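# Place a slip sheet and upright module in each crate

## Task

In every crate, lay exactly one thin slip sheet flat on the crate floor and stand exactly one small metal module on top of that sheet, keeping the module's current up side facing up. Afterwards, return every tool to the stand slot it came from, release everything, and move the arm well away from the tools; a tool still locked to the arm is treated as part of the arm.

## Robot and tools

Robot: a single six-joint arm with a tool changer at its end, no fingers of its own. Three tools hang in forks of a stand: grip50 (two-finger gripper, 50 mm opening), grip85 (two-finger gripper, 85 mm opening) and cup (suction). Cameras: cam_high, cam_low, cam_wrist, each 504x504 pixels.

Frames: everything is in the scene frame. Origin is on the table top under the arm base, +z up, +y to the left when looking along +x. Positions are metres, orientation is a quaternion written w first (qw, qx, qy, qz). end_effector_position is always the centre of the changer's flat face, tool or not. The face's own z axis points away from the arm. Offsets from that centre, in mm along the face's x, y, z axes: grip50 grip point (0, -25, 180); grip85 grip point (0, 0, 173) when closed, 13 mm closer when fully open; cup rim (0, 0, 175). Both grippers close along face x.

The row: every motion command is one flat list of 15 numbers for the one arm: x, y, z, qw, qx, qy, qz, lock, grip50_position, grip50_force_limit, grip50_speed, grip85_position, grip85_force_limit, grip85_speed, cup_suction. The first seven are an absolute pose (a place to go to, not an offset) for the changer face in the scene frame. The last eight lie in [-1, 1]. lock: positive locks the changer to a plate touching its face, negative unlocks, 0 keeps the last command; each takes about 1 s. Gripper position: +1 fully open; grip50 pads meet near -0.65, grip85 near -0.8; -1 means close until blocked. force_limit: -1 is about 20 N per pad, +1 about 185 N (grip50) or 235 N (grip85). speed: -1 about 20 mm/s, +1 about 150 mm/s. cup_suction above 0.01 is on, at or below 0.01 off and vented; it persists between actions. Tool fields only act when tool_id names that tool and it is ready. Resend the orientation you want in every row; the reported one drifts. A target more than 0.6 m from the last reported position along any face axis is refused.

Tools (calls):
- execute_actions {actions, pictures}: actions is an empty list (just report state, with pictures), one action {rows: up to 15 rows, steps: up to 15, default 15; each row lasts one 1/30 s step, the last repeats}, or one wait {steps: up to 300}, counted from the previous result including your reply time. An action needs at least 4 steps; its final 4 run after the result is taken, while you reply. Each step the commanded pose is clipped to 70 mm and 16 degrees from the measured pose, so long jumps need several actions.
- move {target: one 15-number row, speed: m/s, 0.002 to 0.5, default 0.25, turning limited to twice that in rad/s}: straight-line path of 0.5 to 10 s toward the absolute pose; it does not avoid obstacles and may overshoot the speed near full reach. Result adds a move: line (done, off_target, moving, held, fault) plus limits (paced = pose clipped, held = some steps blocked) and distance to target.
- wait {seconds: 0 to 10}: let time pass without new commands.
- zoom_image {camera, region: [x0, y0, x1, y1] pixels, at most 504 by 504}: closer look at the latest image.
- finished_scene {scene}: ends and grades the current scene; irreversible.

Results: the state line gives face position, quaternion and velocities. Watch tool_id (grip50, grip85, cup, none), plate_near, locked, unlocked, in_stand, unlock_refused, object_status per gripper (0 moving, 1 blocked while opening, 2 blocked while closing = holding, 3 reached target or pads met; thin items may also show 3), position_measured (grip50 gap about (250 - counts) x 0.202 mm; grip85 about 78 = 60 mm, 130 = 40 mm, 180 = 20 mm, 230 = closed), cup_suction_measured (1 means strong vacuum, near 0 with suction on means no seal) and cup_part_present. HELD marks steps where a row was not sent; 'pose unreachable' means the clearance check altered or blocked it. 'Hand target' shows the pose currently pursued.

Tool changing order: align the face on the hanging plate within about 1 mm and 1 degree, with face -y pointing to the fork's open side. When plate_near is 1, send lock +1 and wait for locked 1. The tool then boots (readings n/a); a gripper closes and reopens on its own, so hold nothing then. To remove: lift 20 mm (between 10 and 30), slide at least 110 mm toward face -y out of the fork, then rise. To return: reverse that path; when in_stand is 1, stay still, send lock -1, wait for unlocked 1, then back away. Unlocking is refused anywhere else. Slot forks are 180 mm apart; fork arms sit 40 to 70 mm either side on face x, reach 45 mm toward the open side, tops 18 mm below a hung plate's face.

Gripping: send -1 and keep it, then confirm object_status 2. Changing the position by 0.01 or more resets the status. The cup needs its entire rim on a smooth flat area away from edges and holes; it pulls the part up to 12 mm closer. To release, set down, switch suction off, rise 15 mm.

Avoid: anything leaving the table; hard or fast contact (the arm is stiff; pressing even slightly past contact, 144 N of external force, or joint torque over its limit gives a 10 s stop); fast moves with heavy or off-centre loads that can slip; holding loads long enough to overheat motors; unlocking the cup mid-air, which drops its part. Loose objects may occasionally be nudged by outside pushes, so recheck before grasping.

Each tool is called after "Request:" in YAML: its name, and indented under it one key for each argument.

## Session

I'll start by looking at the scene.

Request:
execute_actions:
  actions: []

Scene clock: 0.00 s of 9600.00 s.
end_effector_position=(+0.3171, +0.1503, +0.3893) locked=0 unlocked=1 plate_near=0 in_stand=0 unlock_refused=0 tool_id=none grip50_position_measured=n/a grip50_object_status=n/a grip85_position_measured=n/a grip85_object_status=n/a cup_suction_measured=n/a cup_part_present=n/a end_effector_quat_wxyz=(-0.068, -0.534, +0.829, +0.152) end_effector_velocity=(+0.000, -0.000, -0.000) end_effector_angular_velocity=(-0.001, -0.000, -0.001)
Joint positions: [ 0.174 -0.209  2.193  0.237  1.395 -2.567]
Joint velocities: [-0.    -0.    -0.    -0.001 -0.     0.001]
Hand target: +0.317, +0.150, +0.389; -0.068, -0.534, +0.829, +0.152

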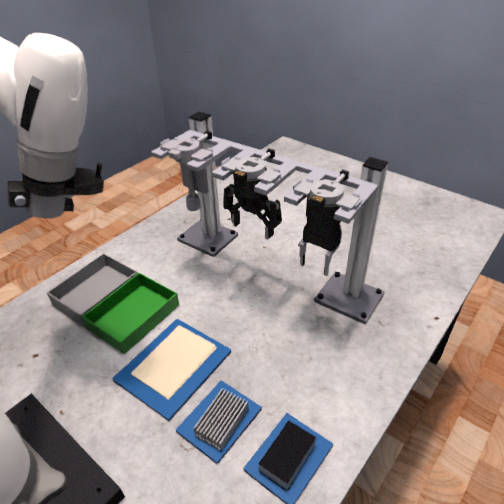

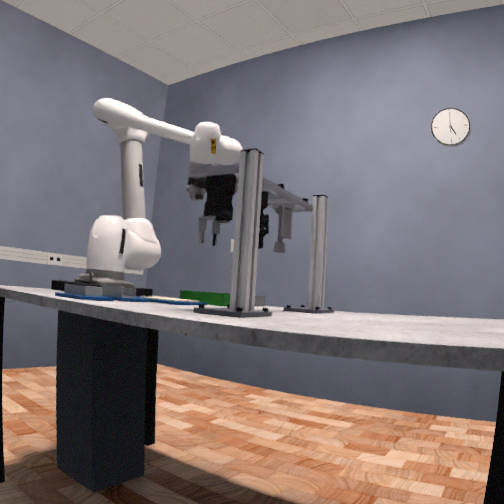

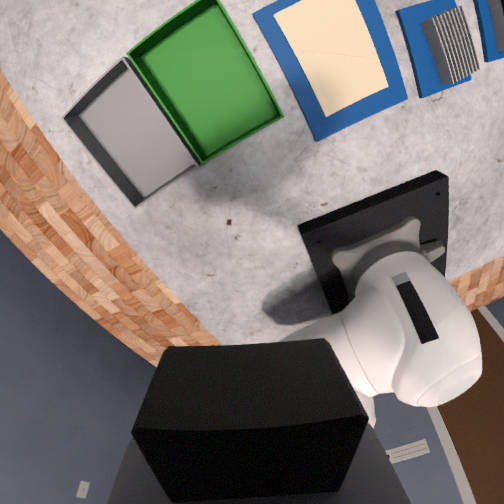

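Request:
zoom_image:
  camera: "cam_high"
  region: [140, 100, 400, 330]

Request:
zoom_image:
  camera: "cam_high"
  region: [40, 240, 340, 504]

Region (140, 100, 400, 330) of cam_high's 504x504 image, scaled by 1.938, with more detail than that image has; it fills the top 446 rows of this view, and the rest is white.

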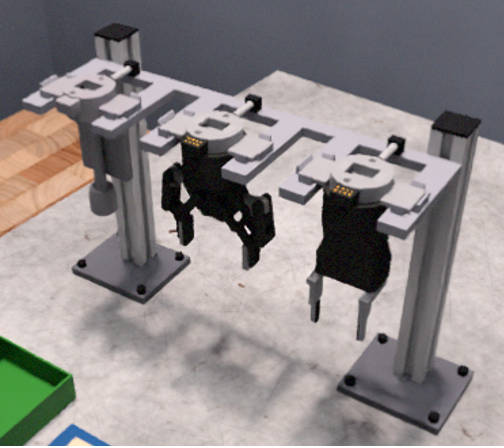

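Region (40, 240, 340, 504) of cam_high's 504x504 image, scaled by 1.680, with more detail than that image has; it fills the top 444 rows of this view, and the rest is white.

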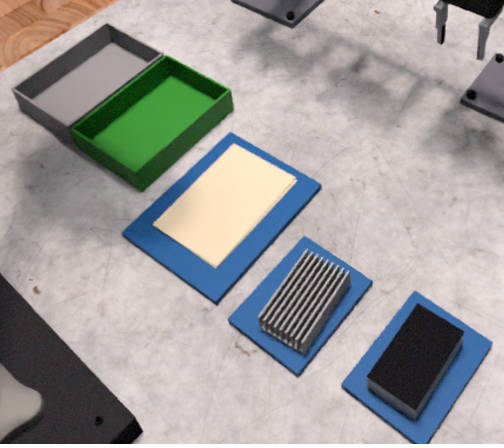

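Request:
zoom_image:
  camera: "cam_low"
  region: [160, 130, 360, 330]

Request:
zoom_image:
  camera: "cam_low"
  region: [40, 250, 280, 320]

Region (160, 130, 360, 330) of cam_low's 504x504 image, scaled by 2.520, with more detail than that image has.

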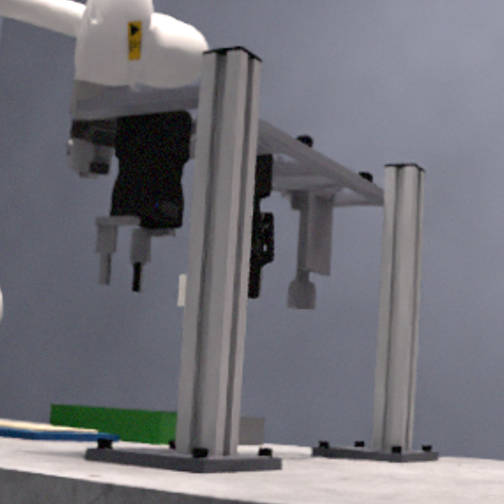

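Region (40, 250, 280, 320) of cam_low's 504x504 image, scaled by 2.100, with more detail than that image has; it fills the top 147 rows of this view, and the rest is white.

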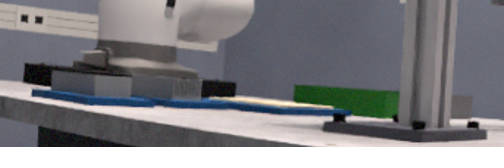

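Request:
zoom_image:
  camera: "cam_high"
  region: [160, 370, 340, 504]

Request:
zoom_image:
  camera: "cam_high"
  region: [40, 245, 240, 425]

Request:
zoom_image:
  camera: "cam_high"
  region: [145, 105, 285, 215]

Request:
zoom_image:
  camera: "cam_high"
  region: [260, 140, 400, 250]

Region (160, 370, 340, 504) of cam_high's 504x504 image, scaled by 2.800, with more detail than that image has; it fills the top 375 rows of this view, and the rest is white.

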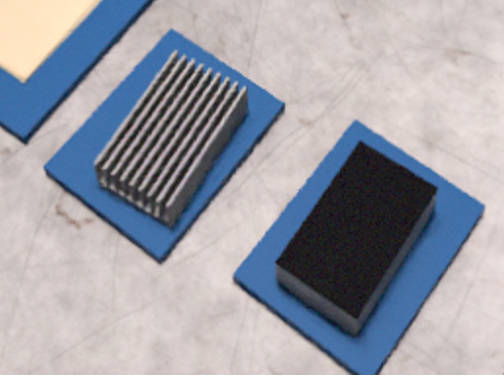

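Region (40, 245, 240, 425) of cam_high's 504x504 image, scaled by 2.520, with more detail than that image has; it fills the top 454 rows of this view, and the rest is white.

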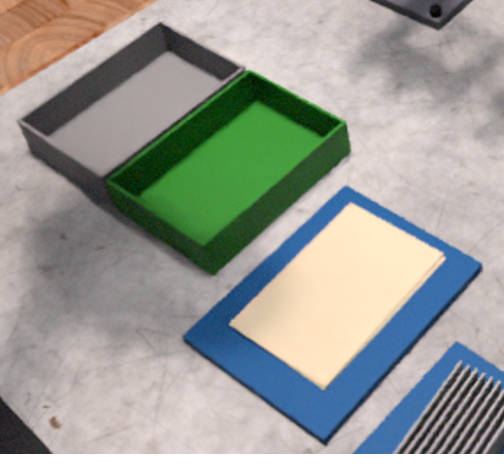

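Region (145, 105, 285, 215) of cam_high's 504x504 image, scaled by 3.600, with more detail than that image has; it fills the top 396 rows of this view, and the rest is white.

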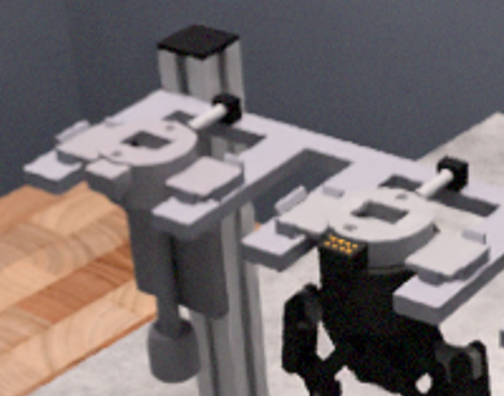

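Region (260, 140, 400, 250) of cam_high's 504x504 image, scaled by 3.600, with more detail than that image has; it fills the top 396 rows of this view, and the rest is white.

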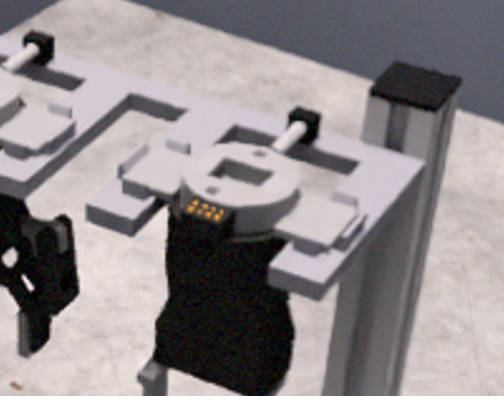

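Request:
move:
  target: [0.695, 0.175, 0.47, 0, 0.6756, 0.7373, 0, 0, 1, 0, 0, 1, 0, 0, 0]
  speed: 0.4

Scene clock: 9.03 s of 9600.00 s.
end_effector_position=(+0.6947, +0.1748, +0.4706) locked=0 unlocked=1 plate_near=0 in_stand=0 unlock_refused=0 tool_id=none grip50_position_measured=n/a grip50_object_status=n/a grip85_position_measured=n/a grip85_object_status=n/a cup_suction_measured=n/a cup_part_present=n/a end_effector_quat_wxyz=(+0.000, +0.676, +0.737, -0.000) end_effector_velocity=(+0.000, +0.000, -0.000) end_effector_angular_velocity=(+0.001, +0.001, -0.004)
Joint positions: [ 0.155  0.272  1.518 -0.004  1.346  0.114]
Joint velocities: [-0.     0.001 -0.     0.001  0.001  0.003]
Hand target: +0.695, +0.175, +0.471; +0.000, +0.676, +0.737, -0.000
Off the commanded pose: 0.001 m, 0 deg.
Kept back: nothing.
move: done
camera_calibration (this result's frames):
cam_wrist: T_world_to_cam=[[-0.0540552, 0.996699, 0.0605731, -0.161263], [0.954331, 0.0337171, 0.296843, -0.754159], [0.29382, 0.0738526, -0.953003, 0.28619], [0, 0, 0, 1]] pos_world=[0.626912, 0.165023, 0.506375]

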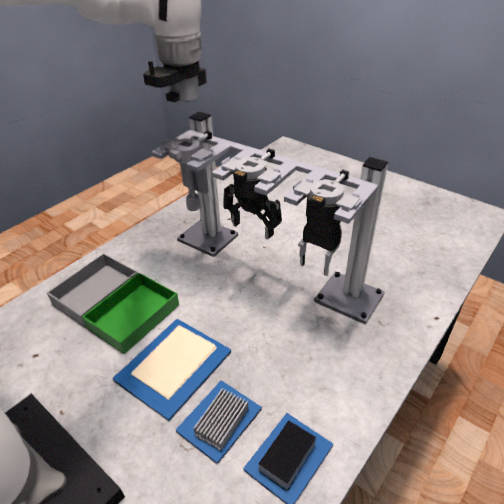

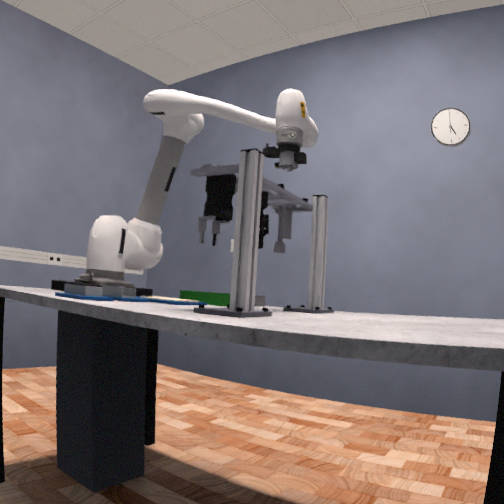

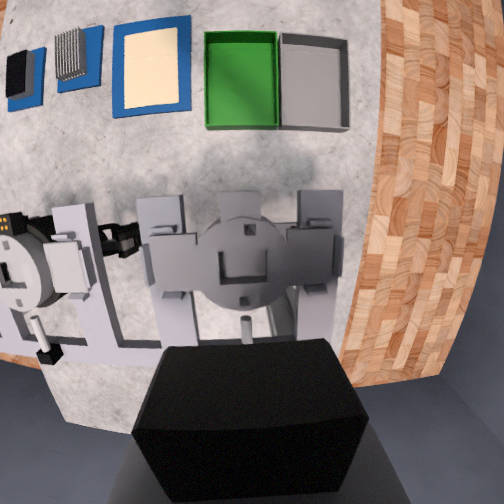

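Request:
zoom_image:
  camera: "cam_wrist"
  region: [120, 180, 360, 360]

Region (120, 180, 360, 360) of cam_wrist's 504x504 image, scaled by 2.100, with more detail than that image has; it fills the top 378 rows of this view, and the rest is white.

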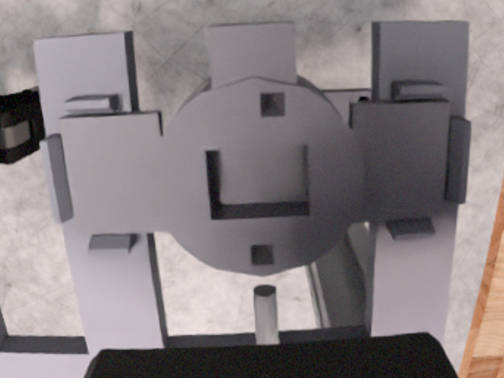

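Request:
zoom_image:
  camera: "cam_wrist"
  region: [185, 205, 305, 325]

Region (185, 205, 305, 325) of cam_wrist's 504x504 image, scaled by 4.200, with more detail than that image has.

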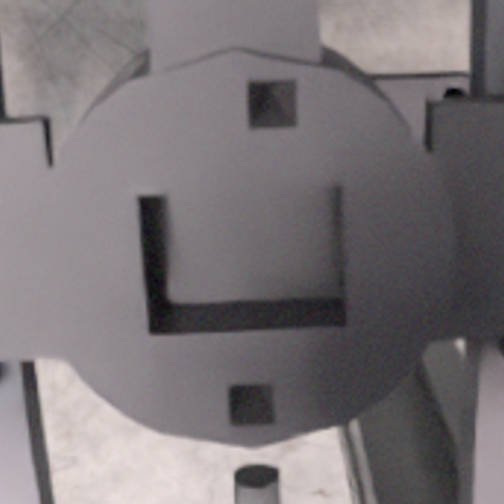

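Request:
move:
  target: [0.6825, 0.1716, 0.42, 0, 0.6756, 0.7373, 0, 0, 1, 0, 0, 1, 0, 0, 0]
  speed: 0.15

Scene clock: 11.60 s of 9600.00 s.
end_effector_position=(+0.6827, +0.1716, +0.4200) locked=0 unlocked=1 plate_near=0 in_stand=0 unlock_refused=0 tool_id=none grip50_position_measured=n/a grip50_object_status=n/a grip85_position_measured=n/a grip85_object_status=n/a cup_suction_measured=n/a cup_part_present=n/a end_effector_quat_wxyz=(+0.000, +0.676, +0.737, +0.000) end_effector_velocity=(-0.000, +0.000, -0.000) end_effector_angular_velocity=(+0.001, +0.001, -0.002)
Joint positions: [ 0.154  0.274  1.609 -0.003  1.253  0.114]
Joint velocities: [-0.     0.     0.     0.001  0.     0.001]
Hand target: +0.683, +0.172, +0.420; +0.000, +0.676, +0.737, -0.000
Off the commanded pose: 0.000 m, 0 deg.
Kept back: nothing.
move: done
camera_calibration (this result's frames):
cam_wrist: T_world_to_cam=[[-0.0537715, 0.996692, 0.0609336, -0.156092], [0.954276, 0.0333219, 0.297063, -0.727524], [0.29405, 0.074121, -0.952912, 0.241522], [0, 0, 0, 1]] pos_world=[0.614846, 0.161916, 0.455781]

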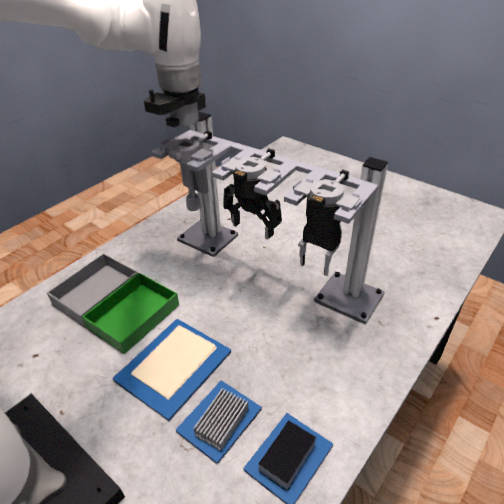

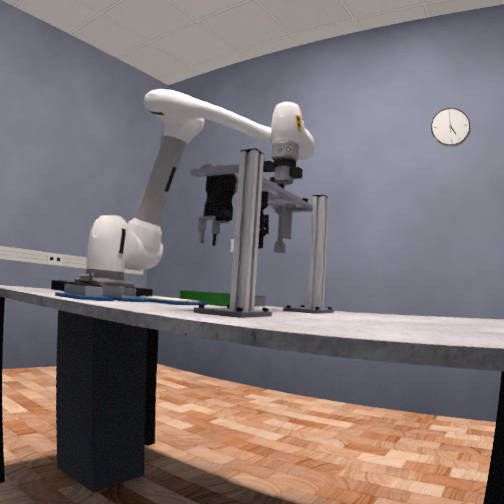

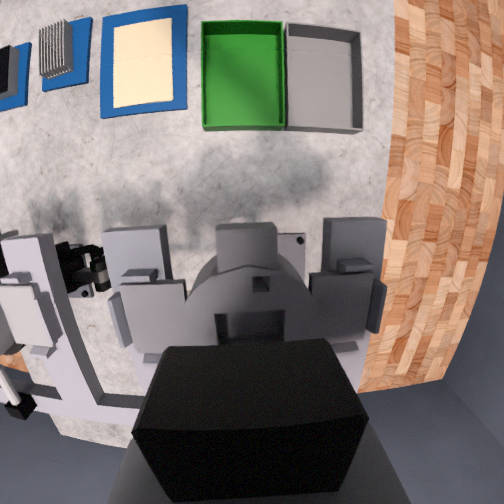

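Request:
zoom_image:
  camera: "cam_wrist"
  region: [90, 200, 400, 380]

Request:
zoom_image:
  camera: "cam_wrist"
  region: [170, 210, 330, 360]

Region (90, 200, 400, 380) of cam_wrist's 504x504 image, scaled by 1.626, with more detail than that image has; it fills the top 293 rows of this view, and the rest is white.

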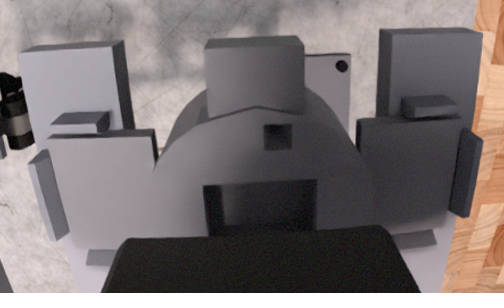

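Region (170, 210, 330, 360) of cam_wrist's 504x504 image, scaled by 3.150, with more detail than that image has; it fills the top 472 rows of this view, and the rest is white.

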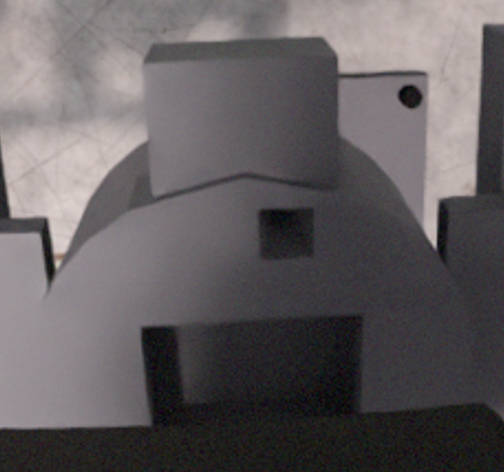

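Request:
zoom_image:
  camera: "cam_low"
  region: [240, 130, 340, 230]

Request:
zoom_image:
  camera: "cam_high"
  region: [130, 70, 250, 180]

Region (240, 130, 340, 230) of cam_low's 504x504 image, scaled by 5.040, with more detail than that image has.

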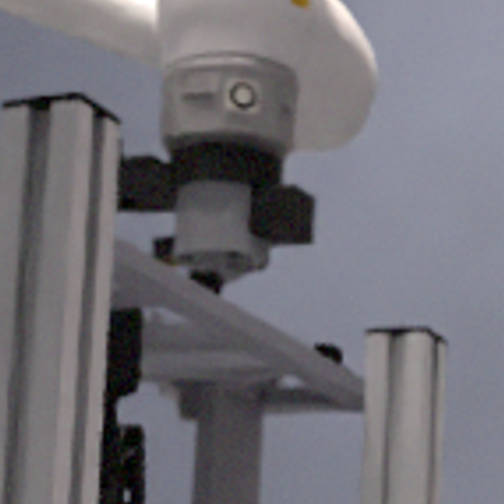

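Region (130, 70, 250, 180) of cam_high's 504x504 image, scaled by 4.200, with more detail than that image has; it fills the top 462 rows of this view, and the rest is white.

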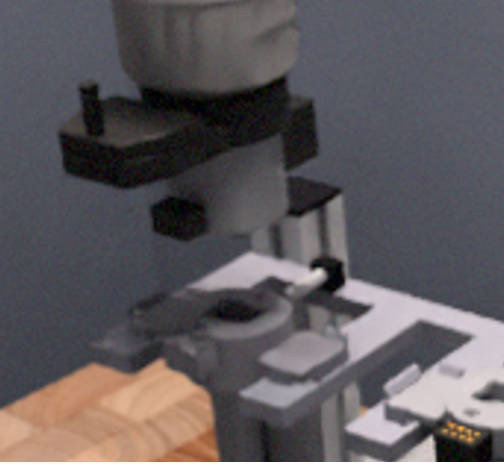

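Request:
move:
  target: [0.6825, 0.1745, 0.392, 0, 0.6756, 0.7373, 0, 0, 1, 0, 0, 1, 0, 0, 0]
  speed: 0.08

Scene clock: 14.57 s of 9600.00 s.
end_effector_position=(+0.6826, +0.1745, +0.3920) locked=0 unlocked=1 plate_near=0 in_stand=0 unlock_refused=0 tool_id=none grip50_position_measured=n/a grip50_object_status=n/a grip85_position_measured=n/a grip85_object_status=n/a cup_suction_measured=n/a cup_part_present=n/a end_effector_quat_wxyz=(+0.000, +0.676, +0.737, +0.000) end_effector_velocity=(-0.000, +0.000, +0.000) end_effector_angular_velocity=(+0.001, -0.000, +0.001)
Joint positions: [ 0.158  0.29   1.641 -0.003  1.205  0.118]
Joint velocities: [-0.    -0.001  0.     0.002 -0.    -0.002]
Hand target: +0.683, +0.175, +0.392; +0.000, +0.676, +0.737, -0.000
Off the commanded pose: 0.000 m, 0 deg.
Kept back: nothing.
move: done
camera_calibration (this result's frames):
cam_wrist: T_world_to_cam=[[-0.0538455, 0.99669, 0.0609033, -0.157184], [0.954267, 0.0334002, 0.297083, -0.719251], [0.294065, 0.0741146, -0.952907, 0.214682], [0, 0, 0, 1]] pos_world=[0.614763, 0.164775, 0.427822]

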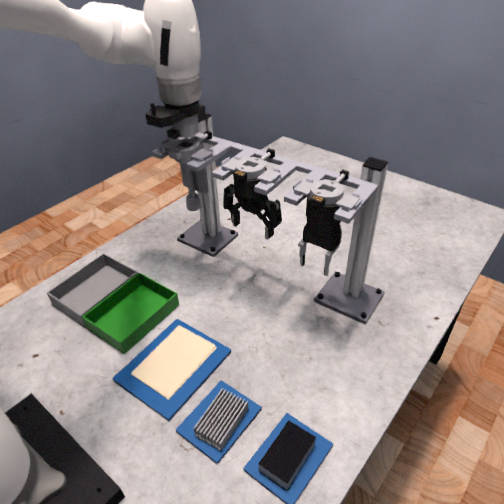

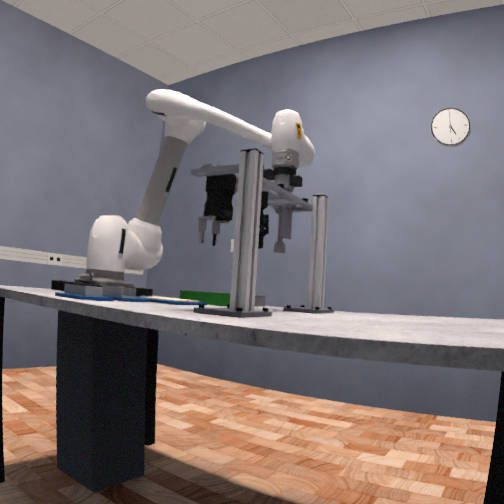

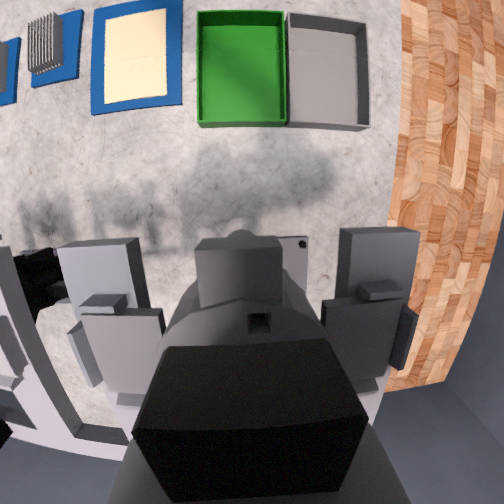

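Request:
zoom_image:
  camera: "cam_wrist"
  region: [140, 220, 350, 370]

Request:
zoom_image:
  camera: "cam_wrist"
  region: [40, 210, 440, 460]

Region (140, 220, 350, 370) of cam_wrist's 504x504 image, scaled by 2.400, with more detail than that image has; it fills the top 360 rows of this view, and the rest is white.

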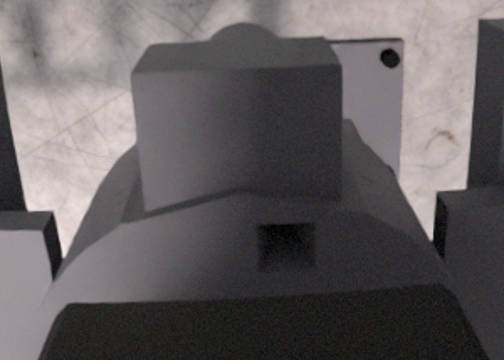

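Region (40, 210, 440, 460) of cam_wrist's 504x504 image, scaled by 1.260, with more detail than that image has; it fills the top 315 rows of this view, and the rest is white.

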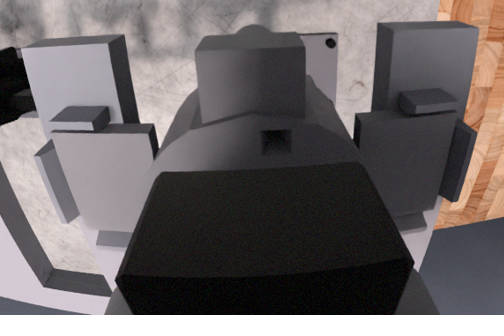

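Request:
zoom_image:
  camera: "cam_wrist"
  region: [110, 320, 390, 504]

Region (110, 320, 390, 504) of cam_wrist's 504x504 image, scaled by 1.800, with more detail than that image has; it fills the top 331 rows of this view, and the rest is white.

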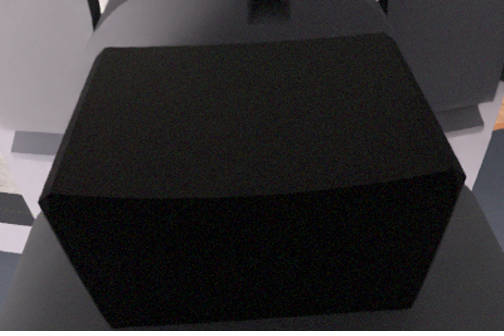

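Request:
zoom_image:
  camera: "cam_wrist"
  region: [45, 225, 175, 325]

Request:
zoom_image:
  camera: "cam_wrist"
  region: [310, 215, 440, 315]

Region (45, 225, 175, 325) of cam_wrist's 504x504 image, scaled by 3.877, with more detail than that image has; it fills the top 388 rows of this view, and the rest is white.

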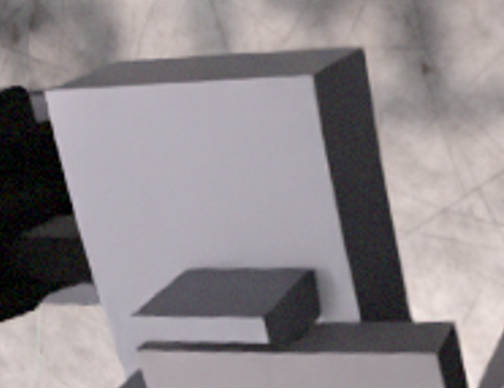

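Region (310, 215, 440, 315) of cam_wrist's 504x504 image, scaled by 3.877, with more detail than that image has; it fills the top 388 rows of this view, and the rest is white.

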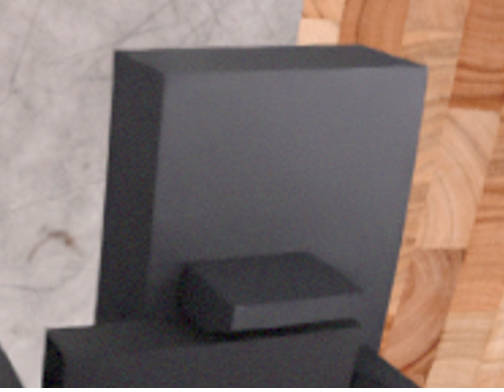

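Request:
move:
  target: [0.6793, 0.1745, 0.378, 0, 0.6756, 0.7373, 0, 0, 1, 0, 0, 1, 0, 0, 0]
  speed: 0.04

Scene clock: 19.50 s of 9600.00 s.
end_effector_position=(+0.6793, +0.1745, +0.3780) locked=0 unlocked=1 plate_near=0 in_stand=0 unlock_refused=0 tool_id=none grip50_position_measured=n/a grip50_object_status=n/a grip85_position_measured=n/a grip85_object_status=n/a cup_suction_measured=n/a cup_part_present=n/a end_effector_quat_wxyz=(-0.000, +0.676, +0.737, +0.000) end_effector_velocity=(-0.000, +0.000, +0.001) end_effector_angular_velocity=(-0.000, -0.001, -0.000)
Joint positions: [ 0.159  0.294  1.663 -0.003  1.179  0.119]
Joint velocities: [ 0.    -0.002  0.    -0.001  0.     0.001]
Hand target: +0.679, +0.175, +0.378; +0.000, +0.676, +0.737, -0.000
Off the commanded pose: 0.000 m, 0 deg.
Kept back: nothing.
move: done
camera_calibration (this result's frames):
cam_wrist: T_world_to_cam=[[-0.0538425, 0.996686, 0.0609768, -0.156547], [0.954279, 0.0333784, 0.297047, -0.711989], [0.294028, 0.0741826, -0.952914, 0.202291], [0, 0, 0, 1]] pos_world=[0.611528, 0.164786, 0.413806]

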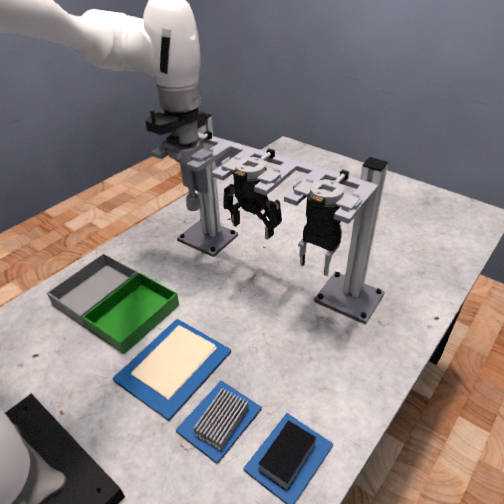

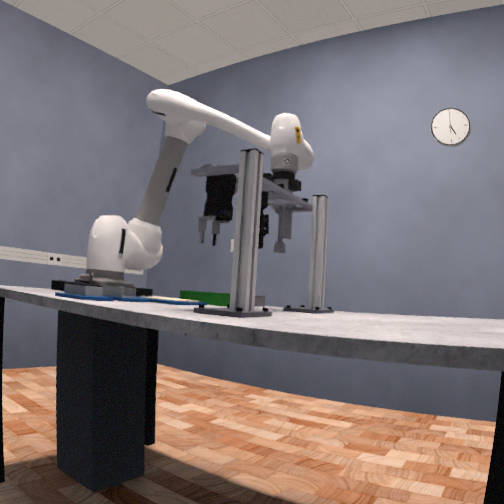

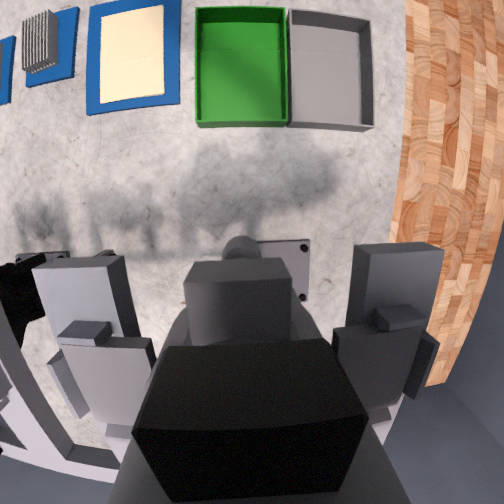

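Request:
zoom_image:
  camera: "cam_wrist"
  region: [140, 230, 350, 370]

Request:
zoom_image:
  camera: "cam_high"
  region: [145, 105, 225, 175]

Region (140, 230, 350, 370) of cam_wrist's 504x504 image, scaled by 2.400, with more detail than that image has.

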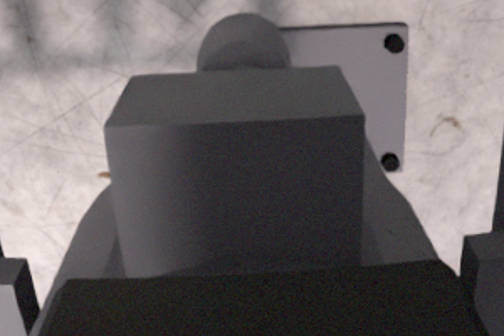

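Region (145, 105, 225, 175) of cam_high's 504x504 image, scaled by 6.300, with more detail than that image has; it fills the top 441 rows of this view, and the rest is white.

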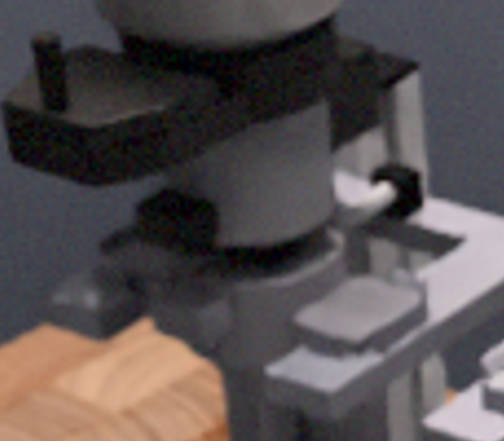

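Request:
execute_actions:
  actions:
    - {"rows": [[0.6794, 0.1737, 0.3770, 0, 0.6756, 0.7373, 0, 0, 1, 0, 0, 1, 0, 0, 0],[0.6794, 0.1737, 0.3765, 0, 0.6756, 0.7373, 0, 0, 1, 0, 0, 1, 0, 0, 0],[0.6794, 0.1737, 0.3760, 0, 0.6756, 0.7373, 0, 0, 1, 0, 0, 1, 0, 0, 0],[0.6794, 0.1737, 0.3755, 0, 0.6756, 0.7373, 0, 0, 1, 0, 0, 1, 0, 0, 0],[0.6794, 0.1737, 0.3750, 0, 0.6756, 0.7373, 0, 0, 1, 0, 0, 1, 0, 0, 0],[0.6794, 0.1737, 0.3745, 0, 0.6756, 0.7373, 0, 0, 1, 0, 0, 1, 0, 0, 0],[0.6794, 0.1737, 0.3740, 0, 0.6756, 0.7373, 0, 0, 1, 0, 0, 1, 0, 0, 0]], "steps": 15}
  pictures: true

Scene clock: 20.70 s of 9600.00 s.
end_effector_position=(+0.6794, +0.1737, +0.3740) locked=0 unlocked=1 plate_near=0 in_stand=0 unlock_refused=0 tool_id=none grip50_position_measured=n/a grip50_object_status=n/a grip85_position_measured=n/a grip85_object_status=n/a cup_suction_measured=n/a cup_part_present=n/a end_effector_quat_wxyz=(+0.000, +0.676, +0.737, -0.000) end_effector_velocity=(+0.001, -0.000, -0.001) end_effector_angular_velocity=(-0.000, +0.001, -0.000)
Joint positions: [ 0.158  0.296  1.667 -0.004  1.172  0.118]
Joint velocities: [-0.     0.002 -0.    -0.    -0.001  0.   ]
Steps of this call (steps 1 to 25: nothing new was sent; steps 26 to 36: the first 11 steps of this action). Readings (end_effector_position | what the end effector reports):
26: (+0.6793, +0.1745, +0.3779) | locked=0 unlocked=1 plate_near=0 in_stand=0 unlock_refused=0 tool_id=none grip50_position_measured=n/a grip50_object_status=n/a grip85_position_measured=n/a grip85_object_status=n/a cup_suction_measured=n/a cup_part_present=n/a
27: (+0.6793, +0.1742, +0.3773) | locked=0 unlocked=1 plate_near=0 in_stand=0 unlock_refused=0 tool_id=none grip50_position_measured=n/a grip50_object_status=n/a grip85_position_measured=n/a grip85_object_status=n/a cup_suction_measured=n/a cup_part_present=n/a
29: (+0.6794, +0.1739, +0.3762) | locked=0 unlocked=1 plate_near=0 in_stand=0 unlock_refused=0 tool_id=none grip50_position_measured=n/a grip50_object_status=n/a grip85_position_measured=n/a grip85_object_status=n/a cup_suction_measured=n/a cup_part_present=n/a
33: (+0.6794, +0.1738, +0.3742) | locked=0 unlocked=1 plate_near=0 in_stand=0 unlock_refused=0 tool_id=none grip50_position_measured=n/a grip50_object_status=n/a grip85_position_measured=n/a grip85_object_status=n/a cup_suction_measured=n/a cup_part_present=n/a
36: the state above
camera_calibration (this result's frames):
cam_wrist: T_world_to_cam=[[-0.0539118, 0.996685, 0.0609242, -0.155449], [0.954276, 0.0334603, 0.297047, -0.710849], [0.294024, 0.0741529, -0.952917, 0.198541], [0, 0, 0, 1]] pos_world=[0.61159, 0.163997, 0.409819]

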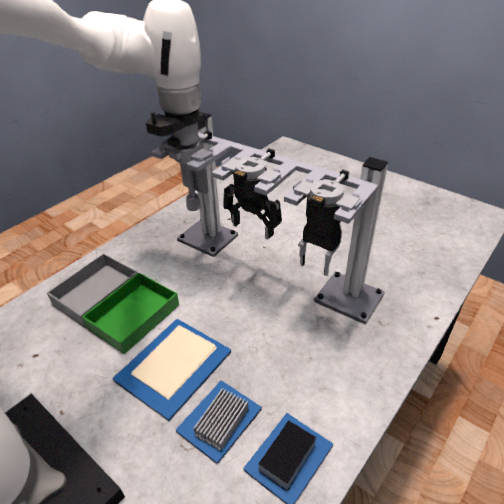

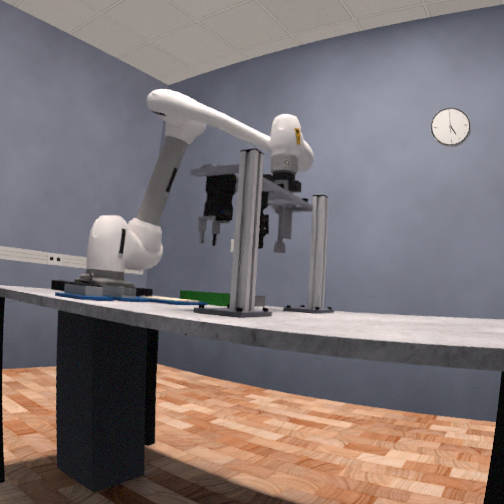

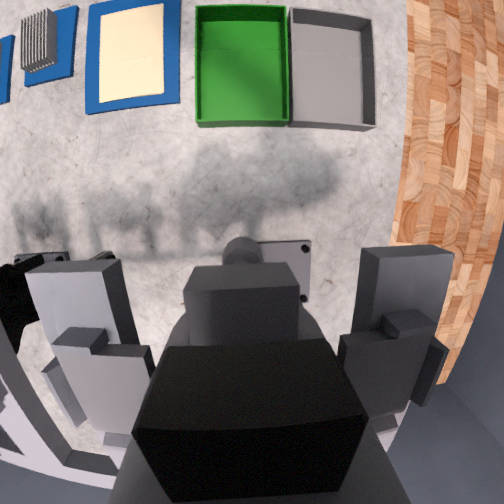

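Request:
execute_actions:
  actions:
    - {"rows": [[0.6794, 0.1737, 0.3735, 0, 0.6756, 0.7373, 0, 0, 1, 0, 0, 1, 0, 0, 0],[0.6794, 0.1737, 0.3730, 0, 0.6756, 0.7373, 0, 0, 1, 0, 0, 1, 0, 0, 0],[0.6794, 0.1737, 0.3725, 0, 0.6756, 0.7373, 0, 0, 1, 0, 0, 1, 0, 0, 0]], "steps": 10}

Scene clock: 21.07 s of 9600.00 s.
end_effector_position=(+0.6794, +0.1737, +0.3725) locked=0 unlocked=1 plate_near=0 in_stand=0 unlock_refused=0 tool_id=none grip50_position_measured=n/a grip50_object_status=n/a grip85_position_measured=n/a grip85_object_status=n/a cup_suction_measured=n/a cup_part_present=n/a end_effector_quat_wxyz=(-0.000, +0.676, +0.737, -0.000) end_effector_velocity=(+0.000, +0.000, +0.001) end_effector_angular_velocity=(+0.002, -0.003, -0.001)
Joint positions: [ 0.158  0.297  1.669 -0.004  1.17   0.118]
Joint velocities: [-0.    -0.001  0.     0.002 -0.002  0.   ]
Off your previous action's commanded pose: 0.000 m, 0 deg at its last step (step 4 of this call).
Steps of this call (steps 1 to 4: the last 4 steps of your previous action; step 5: nothing new was sent; steps 6 to 11: the first 6 steps of this action). Readings (end_effector_position | what the end effector reports):
6: (+0.6794, +0.1737, +0.3739) | locked=0 unlocked=1 plate_near=0 in_stand=0 unlock_refused=0 tool_id=none grip50_position_measured=n/a grip50_object_status=n/a grip85_position_measured=n/a grip85_object_status=n/a cup_suction_measured=n/a cup_part_present=n/a
7: (+0.6794, +0.1737, +0.3736) | locked=0 unlocked=1 plate_near=0 in_stand=0 unlock_refused=0 tool_id=none grip50_position_measured=n/a grip50_object_status=n/a grip85_position_measured=n/a grip85_object_status=n/a cup_suction_measured=n/a cup_part_present=n/a
9: (+0.6794, +0.1737, +0.3727) | locked=0 unlocked=1 plate_near=0 in_stand=0 unlock_refused=0 tool_id=none grip50_position_measured=n/a grip50_object_status=n/a grip85_position_measured=n/a grip85_object_status=n/a cup_suction_measured=n/a cup_part_present=n/a
11: the state above

Request:
execute_actions:
  actions:
    - {"rows": [[0.6794, 0.1737, 0.3720, 0, 0.6756, 0.7373, 0, 0, 1, 0, 0, 1, 0, 0, 0],[0.6794, 0.1737, 0.3715, 0, 0.6756, 0.7373, 0, 0, 1, 0, 0, 1, 0, 0, 0],[0.6794, 0.1737, 0.3710, 0, 0.6756, 0.7373, 0, 0, 1, 0, 0, 1, 0, 0, 0]], "steps": 10}

Scene clock: 21.40 s of 9600.00 s.
end_effector_position=(+0.6794, +0.1737, +0.3710) locked=0 unlocked=1 plate_near=0 in_stand=0 unlock_refused=0 tool_id=none grip50_position_measured=n/a grip50_object_status=n/a grip85_position_measured=n/a grip85_object_status=n/a cup_suction_measured=n/a cup_part_present=n/a end_effector_quat_wxyz=(-0.000, +0.676, +0.737, -0.000) end_effector_velocity=(+0.000, +0.000, -0.000) end_effector_angular_velocity=(-0.000, -0.002, +0.001)
Joint positions: [ 0.158  0.298  1.671 -0.004  1.167  0.118]
Joint velocities: [ 0.     0.     0.    -0.    -0.002 -0.   ]
Off your previous action's commanded pose: 0.000 m, 0 deg at its last step (step 4 of this call).
Steps of this call (steps 1 to 4: the last 4 steps of your previous action; steps 5 to 10: the first 6 steps of this action). Readings (end_effector_position | what the end effector reports):
5: (+0.6794, +0.1737, +0.3724) | locked=0 unlocked=1 plate_near=0 in_stand=0 unlock_refused=0 tool_id=none grip50_position_measured=n/a grip50_object_status=n/a grip85_position_measured=n/a grip85_object_status=n/a cup_suction_measured=n/a cup_part_present=n/a
6: (+0.6794, +0.1737, +0.3721) | locked=0 unlocked=1 plate_near=0 in_stand=0 unlock_refused=0 tool_id=none grip50_position_measured=n/a grip50_object_status=n/a grip85_position_measured=n/a grip85_object_status=n/a cup_suction_measured=n/a cup_part_present=n/a
8: (+0.6794, +0.1737, +0.3712) | locked=0 unlocked=1 plate_near=0 in_stand=0 unlock_refused=0 tool_id=none grip50_position_measured=n/a grip50_object_status=n/a grip85_position_measured=n/a grip85_object_status=n/a cup_suction_measured=n/a cup_part_present=n/a
10: the state above

Request:
execute_actions:
  actions:
    - {"rows": [[0.6794, 0.1737, 0.3705, 0, 0.6756, 0.7373, 0, 0, 1, 0, 0, 1, 0, 0, 0],[0.6794, 0.1737, 0.3700, 0, 0.6756, 0.7373, 0, 0, 1, 0, 0, 1, 0, 0, 0],[0.6794, 0.1737, 0.3695, 0, 0.6756, 0.7373, 0, 0, 1, 0, 0, 1, 0, 0, 0]], "steps": 10}
  pictures: true

Scene clock: 21.77 s of 9600.00 s.
end_effector_position=(+0.6794, +0.1737, +0.3695) locked=0 unlocked=1 plate_near=0 in_stand=0 unlock_refused=0 tool_id=none grip50_position_measured=n/a grip50_object_status=n/a grip85_position_measured=n/a grip85_object_status=n/a cup_suction_measured=n/a cup_part_present=n/a end_effector_quat_wxyz=(-0.000, +0.676, +0.737, -0.000) end_effector_velocity=(-0.000, +0.000, -0.000) end_effector_angular_velocity=(+0.000, -0.001, +0.001)
Joint positions: [ 0.158  0.299  1.672 -0.004  1.165  0.118]
Joint velocities: [ 0.001 -0.     0.    -0.    -0.001 -0.001]
Off your previous action's commanded pose: 0.000 m, 0 deg at its last step (step 4 of this call).
Steps of this call (steps 1 to 4: the last 4 steps of your previous action; step 5: nothing new was sent; steps 6 to 11: the first 6 steps of this action). Readings (end_effector_position | what the end effector reports):
6: (+0.6794, +0.1737, +0.3709) | locked=0 unlocked=1 plate_near=0 in_stand=0 unlock_refused=0 tool_id=none grip50_position_measured=n/a grip50_object_status=n/a grip85_position_measured=n/a grip85_object_status=n/a cup_suction_measured=n/a cup_part_present=n/a
7: (+0.6794, +0.1737, +0.3706) | locked=0 unlocked=1 plate_near=0 in_stand=0 unlock_refused=0 tool_id=none grip50_position_measured=n/a grip50_object_status=n/a grip85_position_measured=n/a grip85_object_status=n/a cup_suction_measured=n/a cup_part_present=n/a
9: (+0.6794, +0.1737, +0.3697) | locked=0 unlocked=1 plate_near=0 in_stand=0 unlock_refused=0 tool_id=none grip50_position_measured=n/a grip50_object_status=n/a grip85_position_measured=n/a grip85_object_status=n/a cup_suction_measured=n/a cup_part_present=n/a
11: the state above
camera_calibration (this result's frames):
cam_wrist: T_world_to_cam=[[-0.053895, 0.996686, 0.0609292, -0.155157], [0.954288, 0.0334455, 0.297013, -0.709501], [0.29399, 0.0741515, -0.952928, 0.194282], [0, 0, 0, 1]] pos_world=[0.611589, 0.163967, 0.405321]

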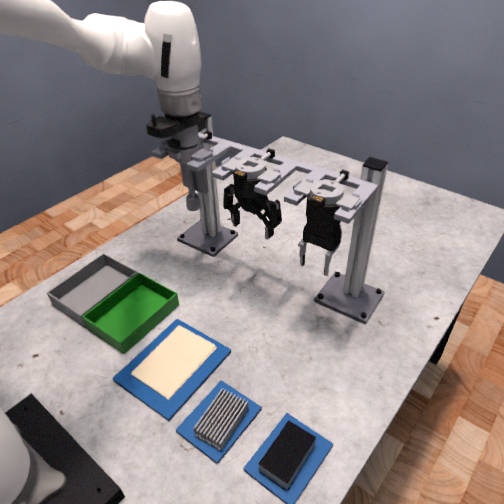

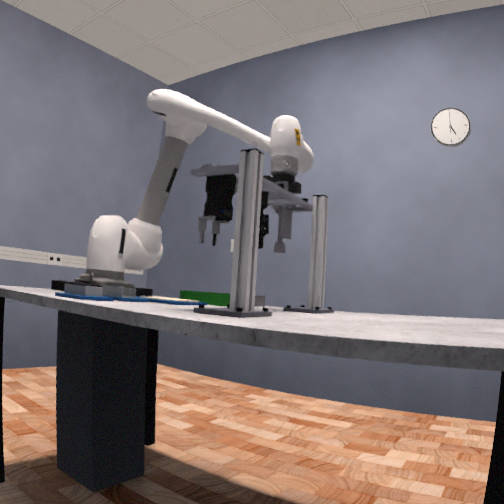

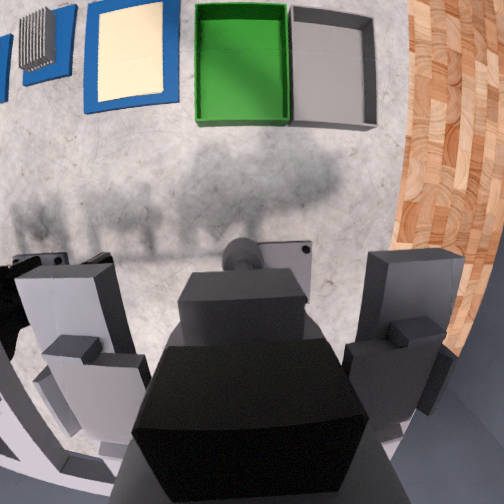

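Request:
zoom_image:
  camera: "cam_wrist"
  region: [140, 230, 350, 370]

Request:
zoom_image:
  camera: "cam_high"
  region: [150, 115, 220, 175]

Region (140, 230, 350, 370) of cam_wrist's 504x504 image, scaled by 2.400, with more detail than that image has.

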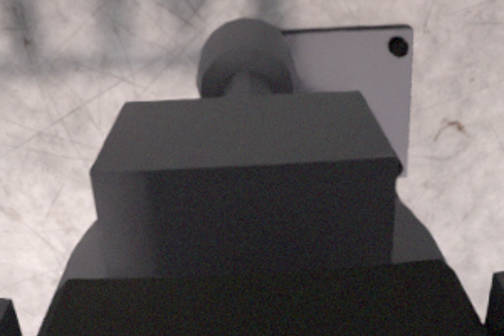

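Region (150, 115, 220, 175) of cam_high's 504x504 image, scaled by 7.200, with more detail than that image has; it fills the top 432 rows of this view, and the rest is white.

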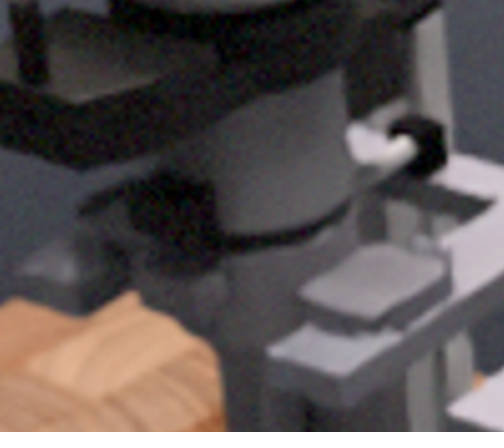

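Request:
execute_actions:
  actions:
    - {"rows": [[0.6796, 0.1737, 0.3690, 0, 0.6756, 0.7373, 0, 0, 1, 0, 0, 1, 0, 0, 0],[0.6796, 0.1737, 0.3685, 0, 0.6756, 0.7373, 0, 0, 1, 0, 0, 1, 0, 0, 0]], "steps": 9}

Scene clock: 22.53 s of 9600.00 s.
end_effector_position=(+0.6796, +0.1737, +0.3685) locked=0 unlocked=1 plate_near=0 in_stand=0 unlock_refused=0 tool_id=none grip50_position_measured=n/a grip50_object_status=n/a grip85_position_measured=n/a grip85_object_status=n/a cup_suction_measured=n/a cup_part_present=n/a end_effector_quat_wxyz=(-0.000, +0.676, +0.737, -0.000) end_effector_velocity=(-0.000, +0.000, +0.001) end_effector_angular_velocity=(+0.002, -0.001, -0.000)
Joint positions: [ 0.157  0.3    1.673 -0.004  1.163  0.118]
Joint velocities: [ 0.    -0.001 -0.     0.001 -0.001  0.   ]
Off your previous action's commanded pose: 0.000 m, 0 deg at its last step (step 4 of this call).
Steps of this call (steps 1 to 4: the last 4 steps of your previous action; steps 5 to 18: nothing new was sent; steps 19 to 23: the first 5 steps of this action). Readings (end_effector_position | what the end effector reports):
19: (+0.6794, +0.1737, +0.3694) | locked=0 unlocked=1 plate_near=0 in_stand=0 unlock_refused=0 tool_id=none grip50_position_measured=n/a grip50_object_status=n/a grip85_position_measured=n/a grip85_object_status=n/a cup_suction_measured=n/a cup_part_present=n/a
20: (+0.6795, +0.1737, +0.3691) | locked=0 unlocked=1 plate_near=0 in_stand=0 unlock_refused=0 tool_id=none grip50_position_measured=n/a grip50_object_status=n/a grip85_position_measured=n/a grip85_object_status=n/a cup_suction_measured=n/a cup_part_present=n/a
22: (+0.6796, +0.1737, +0.3685) | locked=0 unlocked=1 plate_near=0 in_stand=0 unlock_refused=0 tool_id=none grip50_position_measured=n/a grip50_object_status=n/a grip85_position_measured=n/a grip85_object_status=n/a cup_suction_measured=n/a cup_part_present=n/a
23: the state above

Request:
execute_actions:
  actions:
    - {"rows": [[0.6796, 0.1737, 0.3680, 0, 0.6756, 0.7373, 0, 0, 1, 0, 0, 1, 0, 0, 0],[0.6796, 0.1737, 0.3675, 0, 0.6756, 0.7373, 0, 0, 1, 0, 0, 1, 0, 0, 0]], "steps": 9}

Scene clock: 22.83 s of 9600.00 s.
end_effector_position=(+0.6796, +0.1737, +0.3675) locked=0 unlocked=1 plate_near=0 in_stand=0 unlock_refused=0 tool_id=none grip50_position_measured=n/a grip50_object_status=n/a grip85_position_measured=n/a grip85_object_status=n/a cup_suction_measured=n/a cup_part_present=n/a end_effector_quat_wxyz=(-0.000, +0.676, +0.737, -0.000) end_effector_velocity=(+0.000, +0.000, -0.001) end_effector_angular_velocity=(+0.001, -0.000, -0.001)
Joint positions: [ 0.157  0.301  1.674 -0.004  1.161  0.118]
Joint velocities: [ 0.     0.001  0.     0.001 -0.002  0.001]
Off your previous action's commanded pose: 0.000 m, 0 deg at its last step (step 4 of this call).
Steps of this call (steps 1 to 4: the last 4 steps of your previous action; steps 5 to 9: the first 5 steps of this action). Readings (end_effector_position | what the end effector reports):
5: (+0.6796, +0.1737, +0.3684) | locked=0 unlocked=1 plate_near=0 in_stand=0 unlock_refused=0 tool_id=none grip50_position_measured=n/a grip50_object_status=n/a grip85_position_measured=n/a grip85_object_status=n/a cup_suction_measured=n/a cup_part_present=n/a
6: (+0.6796, +0.1737, +0.3681) | locked=0 unlocked=1 plate_near=0 in_stand=0 unlock_refused=0 tool_id=none grip50_position_measured=n/a grip50_object_status=n/a grip85_position_measured=n/a grip85_object_status=n/a cup_suction_measured=n/a cup_part_present=n/a
8: (+0.6796, +0.1737, +0.3675) | locked=0 unlocked=1 plate_near=0 in_stand=0 unlock_refused=0 tool_id=none grip50_position_measured=n/a grip50_object_status=n/a grip85_position_measured=n/a grip85_object_status=n/a cup_suction_measured=n/a cup_part_present=n/a
9: the state above

Request:
execute_actions:
  actions:
    - {"rows": [[0.6796, 0.1737, 0.3670, 0, 0.6756, 0.7373, 0, 0, 1, 0, 0, 1, 0, 0, 0],[0.6796, 0.1737, 0.3665, 0, 0.6756, 0.7373, 0, 0, 1, 0, 0, 1, 0, 0, 0]], "steps": 9}

Scene clock: 23.13 s of 9600.00 s.
end_effector_position=(+0.6796, +0.1737, +0.3665) locked=0 unlocked=1 plate_near=0 in_stand=1 unlock_refused=0 tool_id=none grip50_position_measured=n/a grip50_object_status=n/a grip85_position_measured=n/a grip85_object_status=n/a cup_suction_measured=n/a cup_part_present=n/a end_effector_quat_wxyz=(-0.000, +0.676, +0.737, -0.000) end_effector_velocity=(+0.000, +0.000, -0.000) end_effector_angular_velocity=(-0.000, -0.000, +0.000)
Joint positions: [ 0.157  0.301  1.675 -0.004  1.16   0.118]
Joint velocities: [ 0.     0.001 -0.    -0.    -0.001  0.   ]
Off your previous action's commanded pose: 0.000 m, 0 deg at its last step (step 4 of this call).
Steps of this call (steps 1 to 4: the last 4 steps of your previous action; steps 5 to 9: the first 5 steps of this action). Readings (end_effector_position | what the end effector reports):
5: (+0.6796, +0.1737, +0.3674) | locked=0 unlocked=1 plate_near=0 in_stand=0 unlock_refused=0 tool_id=none grip50_position_measured=n/a grip50_object_status=n/a grip85_position_measured=n/a grip85_object_status=n/a cup_suction_measured=n/a cup_part_present=n/a
6: (+0.6796, +0.1737, +0.3671) | locked=0 unlocked=1 plate_near=0 in_stand=0 unlock_refused=0 tool_id=none grip50_position_measured=n/a grip50_object_status=n/a grip85_position_measured=n/a grip85_object_status=n/a cup_suction_measured=n/a cup_part_present=n/a
8: (+0.6796, +0.1737, +0.3665) | locked=0 unlocked=1 plate_near=0 in_stand=1 unlock_refused=0 tool_id=none grip50_position_measured=n/a grip50_object_status=n/a grip85_position_measured=n/a grip85_object_status=n/a cup_suction_measured=n/a cup_part_present=n/a
9: the state above


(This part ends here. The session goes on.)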